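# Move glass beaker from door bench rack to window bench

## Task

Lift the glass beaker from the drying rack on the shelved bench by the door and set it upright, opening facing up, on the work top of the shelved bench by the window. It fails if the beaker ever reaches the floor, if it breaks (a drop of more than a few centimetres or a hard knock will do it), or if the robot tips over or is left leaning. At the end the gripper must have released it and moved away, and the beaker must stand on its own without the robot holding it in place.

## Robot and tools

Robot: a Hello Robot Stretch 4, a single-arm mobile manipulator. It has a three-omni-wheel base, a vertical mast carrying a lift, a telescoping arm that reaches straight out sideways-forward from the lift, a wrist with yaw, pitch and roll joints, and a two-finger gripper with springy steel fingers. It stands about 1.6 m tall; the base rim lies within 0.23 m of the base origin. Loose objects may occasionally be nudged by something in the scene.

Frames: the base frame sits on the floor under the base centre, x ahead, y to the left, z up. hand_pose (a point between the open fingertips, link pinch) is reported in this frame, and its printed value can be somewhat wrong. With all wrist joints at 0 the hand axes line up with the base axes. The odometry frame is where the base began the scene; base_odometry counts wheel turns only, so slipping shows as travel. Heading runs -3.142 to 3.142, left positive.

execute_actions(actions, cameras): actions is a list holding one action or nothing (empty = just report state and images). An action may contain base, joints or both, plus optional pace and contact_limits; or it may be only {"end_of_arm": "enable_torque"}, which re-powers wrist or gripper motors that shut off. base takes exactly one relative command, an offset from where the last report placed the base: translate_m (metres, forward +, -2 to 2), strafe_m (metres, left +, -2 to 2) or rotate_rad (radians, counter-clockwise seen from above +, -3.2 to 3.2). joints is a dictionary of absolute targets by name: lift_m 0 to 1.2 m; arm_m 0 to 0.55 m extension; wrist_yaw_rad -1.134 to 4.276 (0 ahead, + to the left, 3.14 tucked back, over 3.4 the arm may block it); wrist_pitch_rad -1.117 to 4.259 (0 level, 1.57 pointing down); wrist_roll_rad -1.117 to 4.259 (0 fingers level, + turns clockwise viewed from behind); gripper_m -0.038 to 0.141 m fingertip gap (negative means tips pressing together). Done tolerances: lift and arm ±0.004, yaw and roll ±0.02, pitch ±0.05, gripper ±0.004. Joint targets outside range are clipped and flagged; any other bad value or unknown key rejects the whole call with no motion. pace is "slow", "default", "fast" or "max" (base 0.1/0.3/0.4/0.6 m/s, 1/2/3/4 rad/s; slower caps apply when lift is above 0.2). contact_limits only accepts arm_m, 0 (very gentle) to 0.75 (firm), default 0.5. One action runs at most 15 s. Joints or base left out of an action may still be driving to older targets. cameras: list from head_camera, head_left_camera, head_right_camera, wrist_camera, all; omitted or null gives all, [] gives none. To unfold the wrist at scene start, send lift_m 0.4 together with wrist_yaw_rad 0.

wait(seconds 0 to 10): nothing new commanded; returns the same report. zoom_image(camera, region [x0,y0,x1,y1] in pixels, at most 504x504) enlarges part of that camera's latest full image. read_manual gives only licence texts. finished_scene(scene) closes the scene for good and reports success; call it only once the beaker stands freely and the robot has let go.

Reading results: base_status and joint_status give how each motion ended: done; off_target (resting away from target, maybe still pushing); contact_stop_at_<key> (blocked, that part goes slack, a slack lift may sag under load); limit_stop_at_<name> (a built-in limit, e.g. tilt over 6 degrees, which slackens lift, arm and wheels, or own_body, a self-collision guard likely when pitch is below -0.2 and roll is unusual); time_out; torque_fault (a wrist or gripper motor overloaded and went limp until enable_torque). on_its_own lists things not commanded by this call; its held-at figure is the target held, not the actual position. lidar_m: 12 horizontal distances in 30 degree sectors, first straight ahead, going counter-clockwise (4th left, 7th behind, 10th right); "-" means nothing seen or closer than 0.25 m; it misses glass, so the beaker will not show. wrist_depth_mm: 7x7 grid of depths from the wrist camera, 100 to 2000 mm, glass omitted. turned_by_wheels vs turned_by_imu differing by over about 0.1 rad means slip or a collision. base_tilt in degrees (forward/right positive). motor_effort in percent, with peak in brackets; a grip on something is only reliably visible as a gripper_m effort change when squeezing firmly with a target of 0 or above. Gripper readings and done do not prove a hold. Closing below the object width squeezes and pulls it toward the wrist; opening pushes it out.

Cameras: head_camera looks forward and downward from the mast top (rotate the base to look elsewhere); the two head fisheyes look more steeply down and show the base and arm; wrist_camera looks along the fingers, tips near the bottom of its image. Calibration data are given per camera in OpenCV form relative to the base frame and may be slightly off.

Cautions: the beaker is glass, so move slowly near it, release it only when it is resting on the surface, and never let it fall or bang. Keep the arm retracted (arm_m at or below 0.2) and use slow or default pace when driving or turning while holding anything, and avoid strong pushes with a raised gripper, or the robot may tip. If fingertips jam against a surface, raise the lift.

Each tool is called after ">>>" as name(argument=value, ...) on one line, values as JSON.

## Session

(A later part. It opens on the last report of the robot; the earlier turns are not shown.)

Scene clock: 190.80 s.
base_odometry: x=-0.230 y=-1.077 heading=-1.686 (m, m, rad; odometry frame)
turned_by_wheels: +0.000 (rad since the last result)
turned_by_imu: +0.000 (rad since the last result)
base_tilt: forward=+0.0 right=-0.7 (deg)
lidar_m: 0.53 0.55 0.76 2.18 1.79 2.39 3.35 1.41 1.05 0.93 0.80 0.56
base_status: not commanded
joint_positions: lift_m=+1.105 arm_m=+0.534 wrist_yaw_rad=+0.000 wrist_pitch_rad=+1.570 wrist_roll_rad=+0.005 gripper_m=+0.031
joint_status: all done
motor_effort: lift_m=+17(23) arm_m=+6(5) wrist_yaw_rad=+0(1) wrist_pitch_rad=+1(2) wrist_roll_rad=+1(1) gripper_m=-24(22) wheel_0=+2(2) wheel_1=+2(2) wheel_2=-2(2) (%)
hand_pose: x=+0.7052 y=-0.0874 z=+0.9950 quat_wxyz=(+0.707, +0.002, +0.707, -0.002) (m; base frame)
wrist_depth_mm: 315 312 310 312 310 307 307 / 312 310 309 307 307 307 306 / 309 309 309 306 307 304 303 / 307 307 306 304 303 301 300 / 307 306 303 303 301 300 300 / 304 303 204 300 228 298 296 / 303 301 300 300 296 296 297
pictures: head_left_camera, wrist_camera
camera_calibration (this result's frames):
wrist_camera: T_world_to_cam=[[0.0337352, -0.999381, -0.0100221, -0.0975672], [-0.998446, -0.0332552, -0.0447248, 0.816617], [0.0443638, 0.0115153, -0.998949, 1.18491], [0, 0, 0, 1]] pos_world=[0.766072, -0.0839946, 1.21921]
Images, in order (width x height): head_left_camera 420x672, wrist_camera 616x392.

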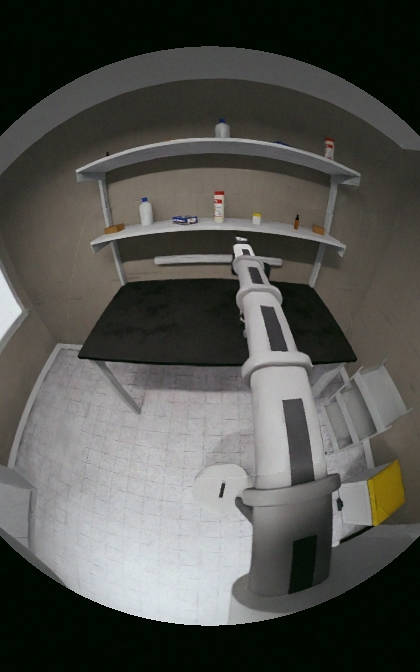

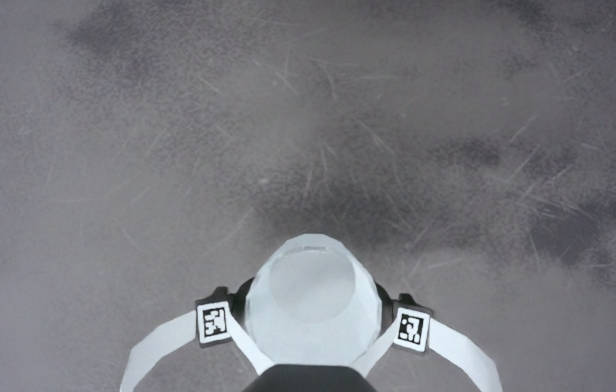

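>>> execute_actions(actions=[{"joints":{"lift_m":1.092},"pace":"slow"}], cameras=["head_right_camera","wrist_camera"])

>>> zoom_image(camera="head_right_camera", region=[150, 240, 290, 380])

Scene clock: 194.77 s.
base_odometry: x=-0.230 y=-1.077 heading=-1.686 (m, m, rad; odometry frame)
turned_by_wheels: +0.000 (rad since the last result)
turned_by_imu: +0.000 (rad since the last result)
base_tilt: forward=-0.1 right=-0.8 (deg)
lidar_m: 0.53 0.57 0.78 2.18 1.78 2.39 3.36 1.41 1.05 0.94 0.80 0.55
base_status: not commanded
joint_positions: lift_m=+1.092 arm_m=+0.534 wrist_yaw_rad=+0.000 wrist_pitch_rad=+1.570 wrist_roll_rad=+0.005 gripper_m=+0.031
joint_status: all done
motor_effort: lift_m=+16(14) arm_m=+6(5) wrist_yaw_rad=-1(0) wrist_pitch_rad=+1(1) wrist_roll_rad=-1(1) gripper_m=-21(21) wheel_0=+2(2) wheel_1=+2(2) wheel_2=-2(2) (%)
hand_pose: x=+0.7052 y=-0.0874 z=+0.9820 quat_wxyz=(+0.707, +0.002, +0.707, -0.002) (m; base frame)
wrist_depth_mm: 301 301 300 297 296 296 294 / 301 297 298 296 294 294 293 / 297 296 296 294 293 290 291 / 294 294 291 291 291 290 287 / 293 291 291 291 287 289 287 / 291 290 204 289 228 286 283 / 290 287 287 286 285 282 285
pictures: head_right_camera, wrist_camera
camera_calibration (this result's frames):
wrist_camera: T_world_to_cam=[[0.0337353, -0.999381, -0.010022, -0.0976972], [-0.998446, -0.0332552, -0.0447249, 0.816038], [0.0443639, 0.0115153, -0.998949, 1.17195], [0, 0, 0, 1]] pos_world=[0.766073, -0.0839946, 1.20624]
Images, in order (width x height): head_right_camera 420x672, wrist_camera 616x392.

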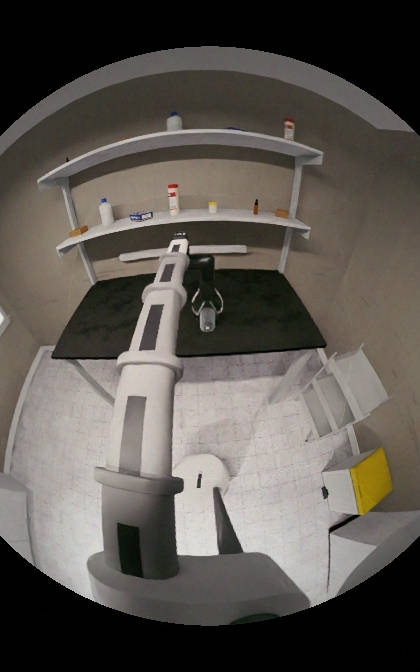

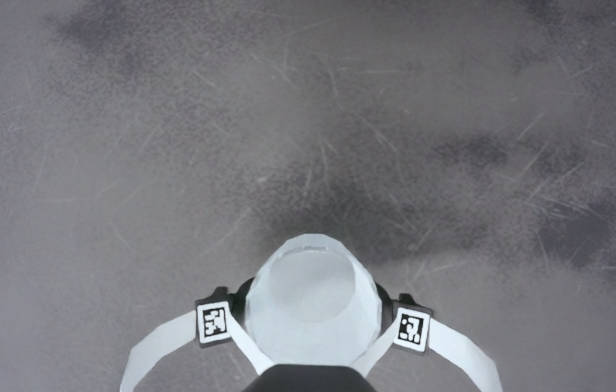

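Region (150, 240, 290, 380) of head_right_camera's 420x672 image, scaled by 3.600, with more detail than that image has.

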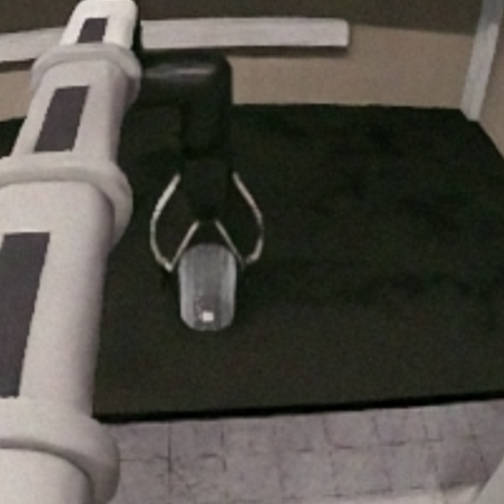

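>>> execute_actions(actions=[{"joints":{"gripper_m":0.10},"pace":"slow"}], cameras=["wrist_camera"])

Scene clock: 199.57 s.
base_odometry: x=-0.230 y=-1.077 heading=-1.686 (m, m, rad; odometry frame)
turned_by_wheels: +0.000 (rad since the last result)
turned_by_imu: +0.000 (rad since the last result)
base_tilt: forward=-0.1 right=-0.8 (deg)
lidar_m: 0.51 0.56 0.78 2.17 1.80 2.39 3.35 1.42 1.05 0.93 0.79 0.56
base_status: not commanded
joint_positions: lift_m=+1.092 arm_m=+0.534 wrist_yaw_rad=+0.000 wrist_pitch_rad=+1.570 wrist_roll_rad=+0.005 gripper_m=+0.100
joint_status: all done
motor_effort: lift_m=+16(16) arm_m=+5(5) wrist_yaw_rad=-1(0) wrist_pitch_rad=+1(2) wrist_roll_rad=+0(1) gripper_m=-2(21) wheel_0=+2(2) wheel_1=+2(2) wheel_2=-2(2) (%)
hand_pose: x=+0.7052 y=-0.0874 z=+0.9820 quat_wxyz=(+0.707, +0.002, +0.707, -0.002) (m; base frame)
wrist_depth_mm: 301 300 298 297 297 296 294 / 300 298 297 297 294 293 293 / 297 296 296 291 293 290 290 / 294 294 291 291 290 290 287 / 293 293 290 290 290 289 287 / 291 290 213 289 286 286 285 / 290 287 286 154 286 283 283
pictures: wrist_camera
camera_calibration (this result's frames):
wrist_camera: T_world_to_cam=[[0.0337352, -0.999381, -0.0100221, -0.0976972], [-0.998446, -0.0332551, -0.0447247, 0.816038], [0.0443637, 0.0115153, -0.998949, 1.17195], [0, 0, 0, 1]] pos_world=[0.766074, -0.0839946, 1.20624]
Images, in order (width x height): wrist_camera 616x392.

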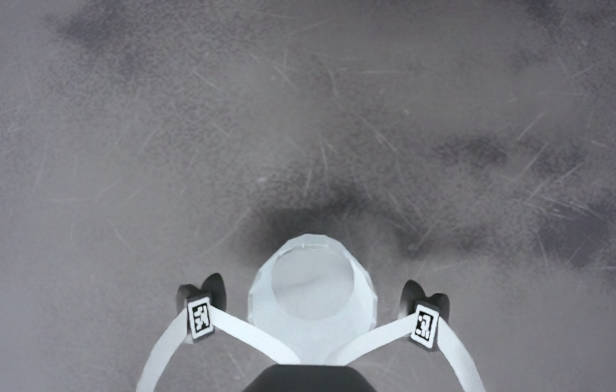

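>>> execute_actions(actions=[{"joints":{"lift_m":1.16}}], cameras=[])

>>> execute_actions(actions=[{"joints":{"arm_m":0.03},"pace":"fast"}], cameras=[])

>>> execute_actions(actions=[{"joints":{"wrist_pitch_rad":0.0,"lift_m":0.795,"gripper_m":0.12},"pace":"fast"}], cameras=["head_camera","wrist_camera"])

Scene clock: 210.70 s.
base_odometry: x=-0.230 y=-1.077 heading=-1.686 (m, m, rad; odometry frame)
turned_by_wheels: +0.000 (rad since the last result)
turned_by_imu: +0.000 (rad since the last result)
base_tilt: forward=+0.0 right=-0.8 (deg)
lidar_m: 0.53 0.54 0.76 2.19 1.79 2.36 3.39 1.37 1.06 0.92 0.81 0.57
base_status: not commanded
joint_positions: lift_m=+1.160 arm_m=+0.534 wrist_yaw_rad=+0.000 wrist_pitch_rad=+1.570 wrist_roll_rad=+0.005 gripper_m=+0.100
joint_status: all done
motor_effort: lift_m=+24(25) arm_m=+6(5) wrist_yaw_rad=+0(0) wrist_pitch_rad=+1(1) wrist_roll_rad=-1(1) gripper_m=-3(1) wheel_0=+2(2) wheel_1=+2(2) wheel_2=-2(2) (%)
hand_pose: x=+0.7052 y=-0.0874 z=+1.0494 quat_wxyz=(+0.707, +0.002, +0.707, -0.002) (m; base frame)
wrist_depth_mm: 370 370 368 368 366 366 364 / 370 368 366 366 362 359 362 / 366 366 364 364 359 362 359 / 364 364 364 359 357 357 355 / 362 362 359 357 357 355 353 / 359 357 213 357 353 353 353 / 357 353 353 154 351 349 349
pictures: none
No camera images: the call's "cameras" was empty. Leave "cameras" out to get every camera's image.

Scene clock: 212.83 s.
base_odometry: x=-0.230 y=-1.077 heading=-1.686 (m, m, rad; odometry frame)
turned_by_wheels: +0.000 (rad since the last result)
turned_by_imu: +0.000 (rad since the last result)
base_tilt: forward=-0.1 right=-0.8 (deg)
lidar_m: 0.54 0.56 0.79 2.17 1.78 2.37 3.38 1.37 1.06 0.93 0.78 0.57
base_status: not commanded
joint_positions: lift_m=+1.160 arm_m=+0.031 wrist_yaw_rad=+0.000 wrist_pitch_rad=+1.570 wrist_roll_rad=+0.005 gripper_m=+0.100
joint_status: all done
motor_effort: lift_m=+24(24) arm_m=-5(8) wrist_yaw_rad=+0(1) wrist_pitch_rad=+0(0) wrist_roll_rad=-1(0) gripper_m=-1(1) wheel_0=+2(2) wheel_1=+2(2) wheel_2=-2(2) (%)
hand_pose: x=+0.2019 y=-0.0874 z=+1.0494 quat_wxyz=(+0.707, +0.002, +0.707, -0.002) (m; base frame)
wrist_depth_mm: 1336 1336 1308 1336 1308 1308 1308 / 1336 1336 1336 1308 1308 1281 1281 / 1308 1336 1366 1281 1281 1281 1255 / 1336 1308 1281 1308 1308 1281 1308 / 1336 1308 1308 1078 1281 1255 1255 / 1308 1281 213 1060 1281 1255 1281 / 1281 1308 1281 153 1255 1255 1281
pictures: none
No camera images: the call's "cameras" was empty. Leave "cameras" out to get every camera's image.

Scene clock: 214.83 s.
base_odometry: x=-0.230 y=-1.077 heading=-1.686 (m, m, rad; odometry frame)
turned_by_wheels: +0.000 (rad since the last result)
turned_by_imu: +0.000 (rad since the last result)
base_tilt: forward=-0.1 right=-0.8 (deg)
lidar_m: 0.53 0.56 0.77 2.19 1.81 2.41 3.35 1.40 1.06 0.92 0.79 0.58
base_status: not commanded
joint_positions: lift_m=+0.795 arm_m=+0.031 wrist_yaw_rad=+0.000 wrist_pitch_rad=+0.003 wrist_roll_rad=+0.005 gripper_m=+0.120
joint_status: all done
motor_effort: lift_m=+16(20) arm_m=-5(5) wrist_yaw_rad=-1(1) wrist_pitch_rad=-7(8) wrist_roll_rad=+0(1) gripper_m=-4(4) wheel_0=+2(2) wheel_1=+2(2) wheel_2=-2(2) (%)
hand_pose: x=+0.4903 y=-0.0874 z=+0.9727 quat_wxyz=(+1.000, +0.002, +0.001, +0.000) (m; base frame)
wrist_depth_mm: 1078 1098 1098 1098 1118 1118 1118 / 960 960 976 960 917 891 904 / 1078 1098 1098 1098 1098 1098 1098 / 1078 1078 1098 1078 1098 1098 1098 / 788 854 946 1042 1098 1118 1098 / 366 377 217 430 394 442 436 / 287 290 291 149 291 291 293
pictures: head_camera, wrist_camera
camera_calibration (this result's frames):
wrist_camera: T_world_to_cam=[[0.0102579, -0.99938, 0.0336709, -0.121498], [0.0412571, -0.033221, -0.998596, 1.01917], [0.999096, 0.0116327, 0.0408908, -0.307381], [0, 0, 0, 1]] pos_world=[0.266302, -0.0839887, 1.0344]
Images, in order (width x height): head_camera 420x560, wrist_camera 616x392.

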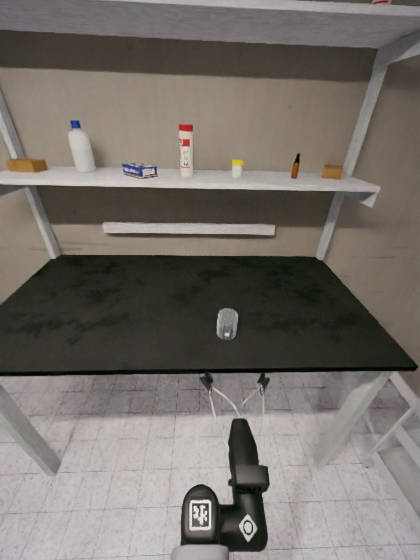

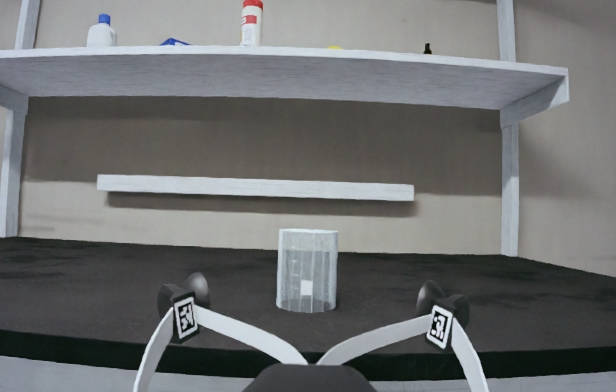

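>>> execute_actions(actions=[{"joints":{"arm_m":0.20},"contact_limits":{"arm_m":0.15}}], cameras=["head_camera","wrist_camera"])

Scene clock: 223.47 s.
base_odometry: x=-0.230 y=-1.077 heading=-1.686 (m, m, rad; odometry frame)
turned_by_wheels: +0.000 (rad since the last result)
turned_by_imu: +0.000 (rad since the last result)
base_tilt: forward=+0.0 right=-0.7 (deg)
lidar_m: 0.54 0.56 0.77 2.17 1.82 2.40 3.36 1.40 1.05 0.93 0.78 0.58
base_status: not commanded
joint_positions: lift_m=+0.795 arm_m=+0.199 wrist_yaw_rad=+0.000 wrist_pitch_rad=+0.002 wrist_roll_rad=+0.005 gripper_m=+0.120
joint_status: all done
motor_effort: lift_m=+16(16) arm_m=+6(6) wrist_yaw_rad=+0(1) wrist_pitch_rad=-6(7) wrist_roll_rad=-1(2) gripper_m=-1(0) wheel_0=+2(2) wheel_1=+2(2) wheel_2=-2(2) (%)
contact_limits: arm_m 0.15
hand_pose: x=+0.6584 y=-0.0874 z=+0.9728 quat_wxyz=(+1.000, +0.002, +0.001, +0.000) (m; base frame)
wrist_depth_mm: 683 668 683 676 661 654 627 / 917 904 931 931 931 904 788 / 917 917 931 931 917 931 946 / 917 917 904 931 917 931 917 / 768 842 917 917 904 917 891 / 359 373 217 427 387 430 430 / 252 243 258 149 267 263 283
pictures: head_camera, wrist_camera
camera_calibration (this result's frames):
wrist_camera: T_world_to_cam=[[0.0102114, -0.999381, 0.0336747, -0.123209], [0.0416374, -0.0332223, -0.99858, 1.01208], [0.999081, 0.011599, 0.0412724, -0.475749], [0, 0, 0, 1]] pos_world=[0.434429, -0.0839909, 1.03443]
Images, in order (width x height): head_camera 420x560, wrist_camera 616x392.

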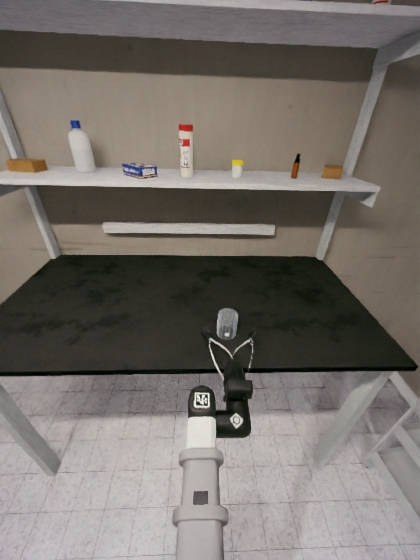

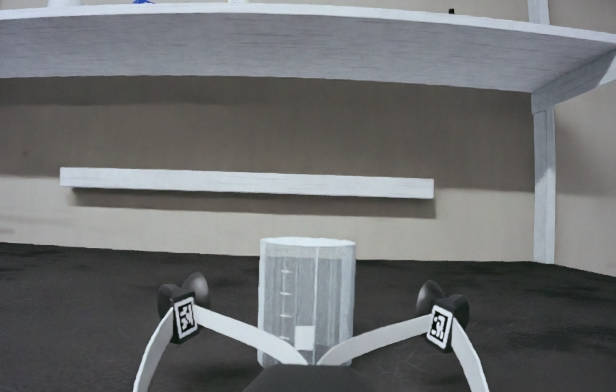

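>>> execute_actions(actions=[{"joints":{"arm_m":0.243,"lift_m":0.789},"contact_limits":{"arm_m":0.15},"pace":"slow"}], cameras=["wrist_camera"])

Scene clock: 231.27 s.
base_odometry: x=-0.230 y=-1.077 heading=-1.686 (m, m, rad; odometry frame)
turned_by_wheels: +0.000 (rad since the last result)
turned_by_imu: +0.000 (rad since the last result)
base_tilt: forward=-0.1 right=-0.7 (deg)
lidar_m: 0.51 0.55 0.77 2.18 1.81 2.40 3.36 1.40 1.05 0.95 0.79 0.57
base_status: not commanded
joint_positions: lift_m=+0.789 arm_m=+0.242 wrist_yaw_rad=+0.000 wrist_pitch_rad=+0.002 wrist_roll_rad=+0.005 gripper_m=+0.120
joint_status: all done
motor_effort: lift_m=+16(16) arm_m=+6(7) wrist_yaw_rad=+0(0) wrist_pitch_rad=-6(5) wrist_roll_rad=-1(1) gripper_m=-1(3) wheel_0=+2(2) wheel_1=+2(2) wheel_2=-2(2) (%)
contact_limits: arm_m 0.15
hand_pose: x=+0.7014 y=-0.0874 z=+0.9669 quat_wxyz=(+1.000, +0.002, +0.001, +0.000) (m; base frame)
wrist_depth_mm: 707 691 691 683 668 640 634 / 866 866 891 878 878 891 798 / 866 878 878 878 878 866 891 / 866 878 866 866 866 891 866 / 723 798 866 854 878 866 820 / 340 351 217 402 368 410 407 / 239 229 243 148 252 248 -
pictures: wrist_camera
camera_calibration (this result's frames):
wrist_camera: T_world_to_cam=[[0.0102005, -0.999381, 0.0336747, -0.123443], [0.0416371, -0.0332228, -0.99858, 1.00434], [0.999081, 0.0115882, 0.0412724, -0.51845], [0, 0, 0, 1]] pos_world=[0.477415, -0.0839916, 1.02847]
Images, in order (width x height): wrist_camera 616x392.

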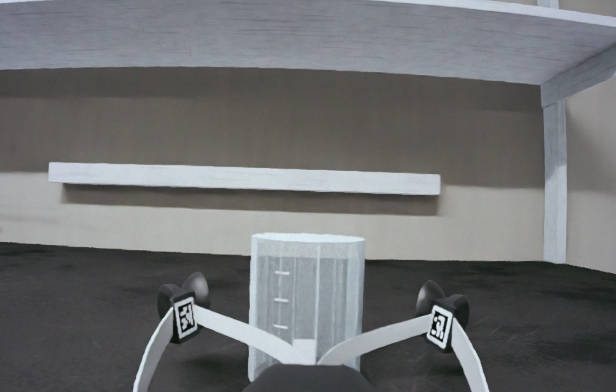

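>>> execute_actions(actions=[{"joints":{"gripper_m":0.032}}], cameras=["wrist_camera"])

>>> execute_actions(actions=[{"joints":{"lift_m":0.86}}], cameras=["wrist_camera"])

Scene clock: 238.37 s.
base_odometry: x=-0.230 y=-1.077 heading=-1.686 (m, m, rad; odometry frame)
turned_by_wheels: +0.000 (rad since the last result)
turned_by_imu: +0.000 (rad since the last result)
base_tilt: forward=-0.1 right=-0.8 (deg)
lidar_m: 0.53 0.55 0.76 2.19 1.78 2.39 3.38 1.37 1.04 0.94 0.82 0.57
base_status: not commanded
joint_positions: lift_m=+0.789 arm_m=+0.242 wrist_yaw_rad=+0.000 wrist_pitch_rad=+0.002 wrist_roll_rad=+0.005 gripper_m=+0.033
joint_status: all done
motor_effort: lift_m=+16(16) arm_m=+5(6) wrist_yaw_rad=-1(1) wrist_pitch_rad=-5(6) wrist_roll_rad=+0(1) gripper_m=-24(27) wheel_0=+2(2) wheel_1=+2(2) wheel_2=-2(2) (%)
hand_pose: x=+0.7015 y=-0.0874 z=+0.9669 quat_wxyz=(+1.000, +0.002, +0.001, +0.000) (m; base frame)
wrist_depth_mm: 699 683 699 683 661 640 634 / 866 891 878 878 891 891 798 / 891 866 878 891 891 866 878 / 866 866 878 891 878 891 866 / 732 809 878 878 866 878 831 / 340 362 206 402 209 413 410 / 237 216 239 251 235 233 -
pictures: wrist_camera
camera_calibration (this result's frames):
wrist_camera: T_world_to_cam=[[0.0103206, -0.99938, 0.0336747, -0.123492], [0.0416412, -0.0332178, -0.99858, 1.00433], [0.999079, 0.0117082, 0.0412726, -0.518459], [0, 0, 0, 1]] pos_world=[0.477435, -0.0839838, 1.02847]
Images, in order (width x height): wrist_camera 616x392.

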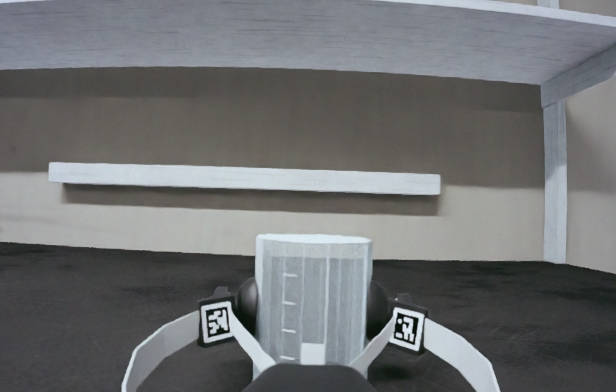

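Scene clock: 239.63 s.
base_odometry: x=-0.230 y=-1.077 heading=-1.686 (m, m, rad; odometry frame)
turned_by_wheels: +0.000 (rad since the last result)
turned_by_imu: +0.000 (rad since the last result)
base_tilt: forward=-0.1 right=-0.8 (deg)
lidar_m: 0.53 0.56 0.78 2.19 1.79 2.38 3.37 1.38 1.05 0.93 0.82 0.56
base_status: not commanded
joint_positions: lift_m=+0.860 arm_m=+0.242 wrist_yaw_rad=+0.000 wrist_pitch_rad=+0.003 wrist_roll_rad=+0.005 gripper_m=+0.033
joint_status: all done
motor_effort: lift_m=+24(26) arm_m=+6(6) wrist_yaw_rad=-1(1) wrist_pitch_rad=-8(8) wrist_roll_rad=-1(1) gripper_m=-23(25) wheel_0=+2(2) wheel_1=+2(2) wheel_2=-2(2) (%)
hand_pose: x=+0.7015 y=-0.0874 z=+1.0369 quat_wxyz=(+1.000, +0.002, +0.002, +0.000) (m; base frame)
wrist_depth_mm: 569 585 580 591 750 891 842 / 788 788 788 768 750 707 683 / 878 866 878 866 878 866 866 / 854 866 878 878 866 878 878 / 866 854 866 866 866 878 866 / 564 603 206 661 208 676 668 / 392 357 397 413 387 387 445
pictures: wrist_camera
camera_calibration (this result's frames):
wrist_camera: T_world_to_cam=[[0.0103488, -0.99938, 0.0336666, -0.125863], [0.0408158, -0.0332181, -0.998614, 1.0749], [0.999113, 0.0117085, 0.0404467, -0.520519], [0, 0, 0, 1]] pos_world=[0.477487, -0.0839838, 1.0987]
Images, in order (width x height): wrist_camera 616x392.

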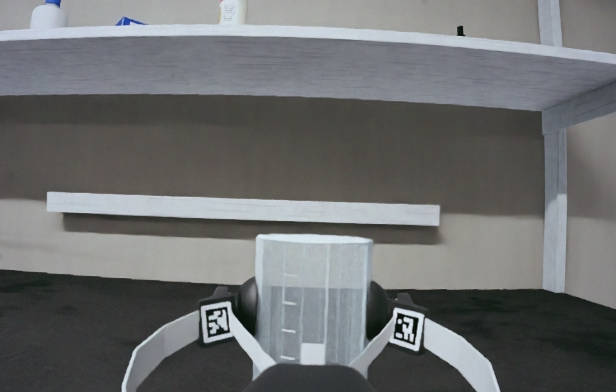

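>>> execute_actions(actions=[{"joints":{"wrist_roll_rad":3.146}}], cameras=["wrist_camera","head_camera"])

Scene clock: 244.70 s.
base_odometry: x=-0.230 y=-1.077 heading=-1.686 (m, m, rad; odometry frame)
turned_by_wheels: +0.000 (rad since the last result)
turned_by_imu: +0.000 (rad since the last result)
base_tilt: forward=+0.0 right=-0.7 (deg)
lidar_m: 0.54 0.57 0.78 2.18 1.81 2.39 3.36 1.40 1.04 0.92 0.77 0.57
base_status: not commanded
joint_positions: lift_m=+0.860 arm_m=+0.242 wrist_yaw_rad=+0.000 wrist_pitch_rad=+0.003 wrist_roll_rad=+3.146 gripper_m=+0.033
joint_status: all done
motor_effort: lift_m=+24(24) arm_m=+6(6) wrist_yaw_rad=-1(1) wrist_pitch_rad=-7(8) wrist_roll_rad=+1(6) gripper_m=-24(24) wheel_0=+2(2) wheel_1=+2(2) wheel_2=-2(2) (%)
hand_pose: x=+0.7015 y=-0.0874 z=+1.0369 quat_wxyz=(-0.002, +1.000, +0.000, -0.002) (m; base frame)
wrist_depth_mm: 125 123 123 122 119 115 - / 174 175 175 173 167 160 - / 327 325 315 303 291 274 264 / 854 891 891 878 866 866 820 / 891 891 878 878 854 831 842 / 891 891 206 866 208 854 831 / 809 788 878 831 842 842 831
pictures: head_camera, wrist_camera
camera_calibration (this result's frames):
wrist_camera: T_world_to_cam=[[0.00974052, 0.999367, -0.0342147, 0.11957], [0.0472525, 0.0337181, 0.998314, -0.994419], [0.998835, -0.0113408, -0.0468942, -0.43178], [0, 0, 0, 1]] pos_world=[0.477102, -0.0908607, 0.976585]
Images, in order (width x height): head_camera 420x560, wrist_camera 616x392.

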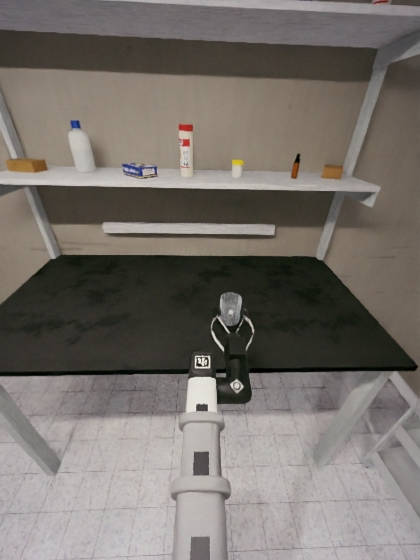

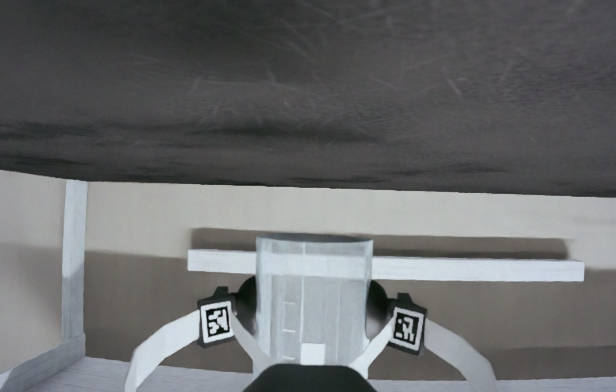

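>>> execute_actions(actions=[{"joints":{"lift_m":0.79},"pace":"slow"}], cameras=["wrist_camera","head_right_camera"])

Scene clock: 251.33 s.
base_odometry: x=-0.230 y=-1.077 heading=-1.686 (m, m, rad; odometry frame)
turned_by_wheels: +0.000 (rad since the last result)
turned_by_imu: +0.000 (rad since the last result)
base_tilt: forward=-0.1 right=-0.7 (deg)
lidar_m: 0.52 0.56 0.74 2.19 1.79 2.36 3.39 1.39 1.04 0.93 0.82 0.59
base_status: not commanded
joint_positions: lift_m=+0.790 arm_m=+0.242 wrist_yaw_rad=+0.000 wrist_pitch_rad=+0.003 wrist_roll_rad=+3.146 gripper_m=+0.033
joint_status: all done
motor_effort: lift_m=+16(21) arm_m=+6(6) wrist_yaw_rad=-1(1) wrist_pitch_rad=-8(8) wrist_roll_rad=+0(0) gripper_m=-25(23) wheel_0=+2(2) wheel_1=+2(2) wheel_2=-2(2) (%)
hand_pose: x=+0.7015 y=-0.0874 z=+0.9676 quat_wxyz=(-0.002, +1.000, +0.000, -0.002) (m; base frame)
wrist_depth_mm: 133 132 130 128 127 126 - / 132 131 129 128 126 125 - / 131 130 128 127 125 124 - / - - - - - - - / 904 904 891 866 854 854 - / 891 891 206 842 208 842 820 / 866 866 866 866 854 831 820
pictures: head_right_camera, wrist_camera
camera_calibration (this result's frames):
wrist_camera: T_world_to_cam=[[0.00974044, 0.999367, -0.0342085, 0.117192], [0.0472549, 0.0337119, 0.998314, -0.925211], [0.998835, -0.0113405, -0.0468966, -0.43503], [0, 0, 0, 1]] pos_world=[0.477103, -0.0908603, 0.907258]
Images, in order (width x height): head_right_camera 420x672, wrist_camera 616x392.

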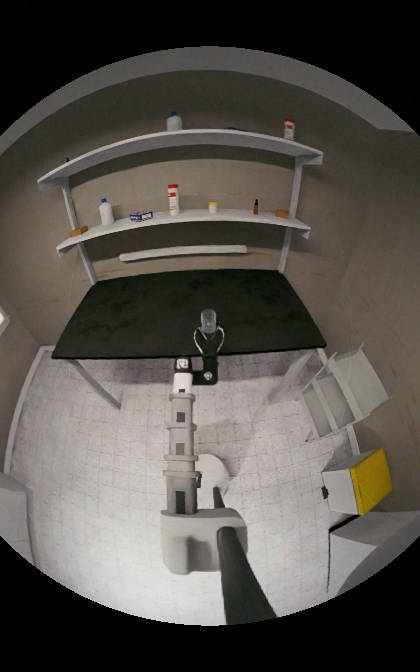

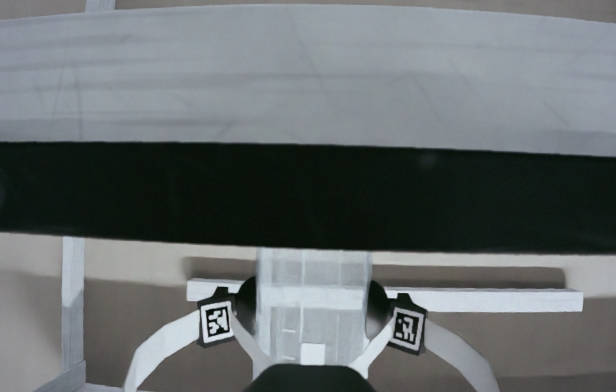

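>>> execute_actions(actions=[{"joints":{"lift_m":0.784},"pace":"slow"}], cameras=[])

Scene clock: 254.40 s.
base_odometry: x=-0.230 y=-1.077 heading=-1.686 (m, m, rad; odometry frame)
turned_by_wheels: +0.000 (rad since the last result)
turned_by_imu: +0.000 (rad since the last result)
base_tilt: forward=-0.1 right=-0.8 (deg)
lidar_m: 0.55 0.56 0.74 2.18 1.79 2.38 3.35 1.39 1.05 0.93 0.80 0.57
base_status: not commanded
joint_positions: lift_m=+0.784 arm_m=+0.242 wrist_yaw_rad=+0.000 wrist_pitch_rad=+0.003 wrist_roll_rad=+3.146 gripper_m=+0.033
joint_status: all done
motor_effort: lift_m=+16(16) arm_m=+6(6) wrist_yaw_rad=-1(1) wrist_pitch_rad=-7(8) wrist_roll_rad=+1(1) gripper_m=-23(22) wheel_0=+2(2) wheel_1=+2(2) wheel_2=-2(2) (%)
hand_pose: x=+0.7015 y=-0.0874 z=+0.9617 quat_wxyz=(-0.002, +1.000, +0.000, -0.002) (m; base frame)
wrist_depth_mm: 133 132 130 129 127 126 - / 132 131 129 128 126 125 - / 131 129 128 127 125 124 - / - - - - - - - / 891 904 - - - - - / 878 891 206 842 208 831 820 / 866 878 866 866 854 831 831
pictures: none
No camera images: the call's "cameras" was empty. Leave "cameras" out to get every camera's image.

>>> execute_actions(actions=[{"joints":{"lift_m":0.781},"pace":"slow"}], cameras=[])

>>> execute_actions(actions=[{"joints":{"gripper_m":0.11}}], cameras=["head_camera","wrist_camera"])

Scene clock: 256.90 s.
base_odometry: x=-0.230 y=-1.077 heading=-1.686 (m, m, rad; odometry frame)
turned_by_wheels: +0.000 (rad since the last result)
turned_by_imu: +0.000 (rad since the last result)
base_tilt: forward=-0.1 right=-0.8 (deg)
lidar_m: 0.54 0.56 0.78 2.18 1.79 2.37 3.40 1.39 1.05 0.92 0.80 0.57
base_status: not commanded
joint_positions: lift_m=+0.781 arm_m=+0.242 wrist_yaw_rad=+0.000 wrist_pitch_rad=+0.000 wrist_roll_rad=+3.146 gripper_m=+0.033
joint_status: all done
motor_effort: lift_m=+15(19) arm_m=+6(5) wrist_yaw_rad=+0(1) wrist_pitch_rad=+1(7) wrist_roll_rad=+0(1) gripper_m=-21(23) wheel_0=+2(2) wheel_1=+2(2) wheel_2=-2(2) (%)
hand_pose: x=+0.7015 y=-0.0874 z=+0.9597 quat_wxyz=(-0.002, +1.000, +0.000, +0.000) (m; base frame)
wrist_depth_mm: 132 131 130 128 126 125 - / 132 130 128 127 125 124 - / 131 129 127 126 125 123 - / - - - - - - - / - - - - - - - / 891 878 206 854 208 842 820 / 878 866 866 854 854 831 842
pictures: none
No camera images: the call's "cameras" was empty. Leave "cameras" out to get every camera's image.

Scene clock: 258.53 s.
base_odometry: x=-0.230 y=-1.077 heading=-1.686 (m, m, rad; odometry frame)
turned_by_wheels: +0.000 (rad since the last result)
turned_by_imu: +0.000 (rad since the last result)
base_tilt: forward=-0.1 right=-0.8 (deg)
lidar_m: 0.52 0.56 0.77 2.17 1.78 2.39 3.36 1.38 1.04 0.94 0.79 0.59
base_status: not commanded
joint_positions: lift_m=+0.781 arm_m=+0.242 wrist_yaw_rad=+0.000 wrist_pitch_rad=+0.002 wrist_roll_rad=+3.146 gripper_m=+0.110
joint_status: all done
motor_effort: lift_m=+16(16) arm_m=+6(6) wrist_yaw_rad=+0(1) wrist_pitch_rad=-4(4) wrist_roll_rad=-1(0) gripper_m=-1(15) wheel_0=+2(2) wheel_1=+2(2) wheel_2=-2(2) (%)
hand_pose: x=+0.7014 y=-0.0874 z=+0.9591 quat_wxyz=(-0.002, +1.000, +0.000, -0.001) (m; base frame)
wrist_depth_mm: 133 132 130 128 127 496 - / 132 131 129 127 126 124 - / 131 129 128 127 125 123 - / - - - - - 122 - / - - - - - - - / 904 866 214 842 809 788 798 / 866 878 866 149 854 842 820
pictures: head_camera, wrist_camera
camera_calibration (this result's frames):
wrist_camera: T_world_to_cam=[[0.0100413, 0.999367, -0.0341377, 0.116693], [0.0457522, 0.0336445, 0.998386, -0.915717], [0.998902, -0.011587, -0.0453854, -0.436931], [0, 0, 0, 1]] pos_world=[0.477176, -0.0908729, 0.898392]
Images, in order (width x height): head_camera 420x560, wrist_camera 616x392.

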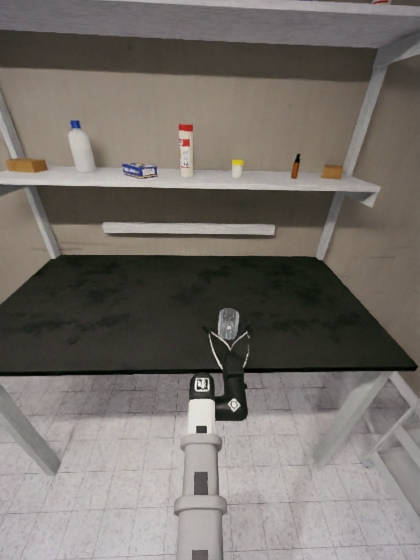

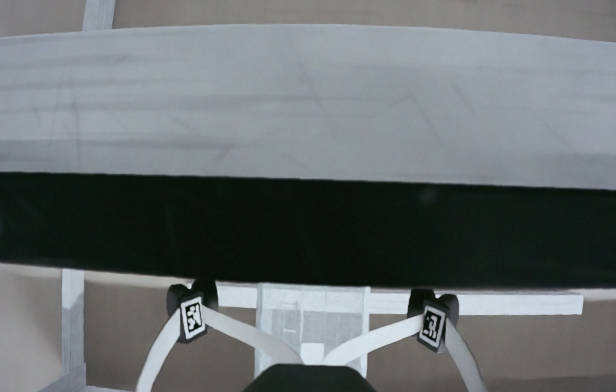

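>>> execute_actions(actions=[{"base":{"translate_m":-0.15},"joints":{"arm_m":0.0},"pace":"fast"}], cameras=["head_camera"])

>>> zoom_image(camera="head_camera", region=[170, 250, 290, 370])

Scene clock: 262.53 s.
base_odometry: x=-0.213 y=-0.928 heading=-1.686 (m, m, rad; odometry frame)
turned_by_wheels: +0.000 (rad since the last result)
turned_by_imu: +0.000 (rad since the last result)
base_tilt: forward=-0.1 right=-0.8 (deg)
lidar_m: 0.68 0.73 1.00 1.75 1.75 2.39 2.71 1.38 1.04 1.00 0.95 0.71
base_status: done
joint_positions: lift_m=+0.781 arm_m=+0.001 wrist_yaw_rad=+0.000 wrist_pitch_rad=+0.002 wrist_roll_rad=+3.146 gripper_m=+0.110
joint_status: all done
motor_effort: lift_m=+16(16) arm_m=-5(7) wrist_yaw_rad=+1(1) wrist_pitch_rad=-6(6) wrist_roll_rad=+1(0) gripper_m=-3(4) wheel_0=+0(5) wheel_1=-1(8) wheel_2=-1(16) (%)
hand_pose: x=+0.4604 y=-0.0875 z=+0.9589 quat_wxyz=(-0.002, +1.000, +0.000, -0.001) (m; base frame)
wrist_depth_mm: 1366 1336 1308 1336 1308 1281 1281 / 1336 1366 1308 1281 1281 1255 1255 / 1336 1308 1308 1255 1281 1281 1255 / 535 530 530 517 517 512 500 / 1336 1281 1255 1281 1229 1205 1229 / 1336 1308 214 1255 1255 1205 1205 / 1281 991 1060 149 1098 1078 1182
pictures: head_camera
Images, in order (width x height): head_camera 420x560.

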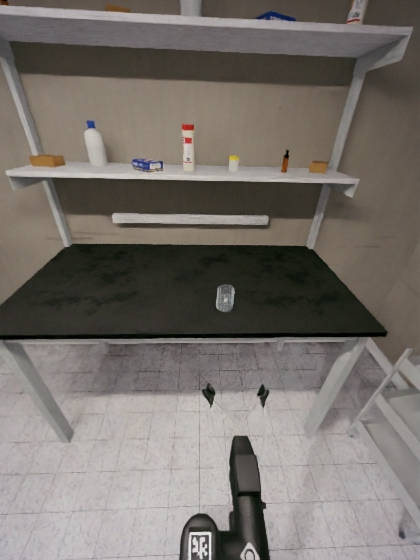

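Region (170, 250, 290, 370) of head_camera's 420x560 image, scaled by 4.200, with more detail than that image has.

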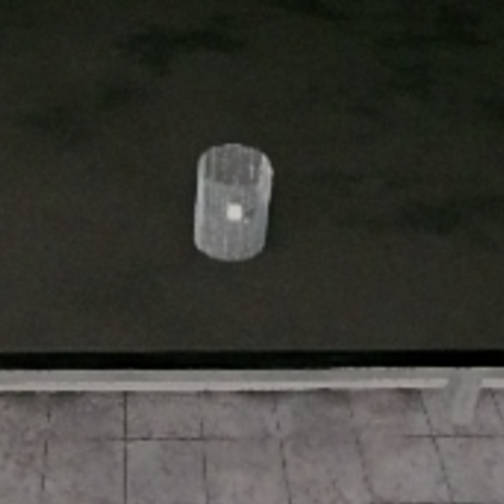

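>>> finished_scene(scene=1)

The scene is finished: the task was done.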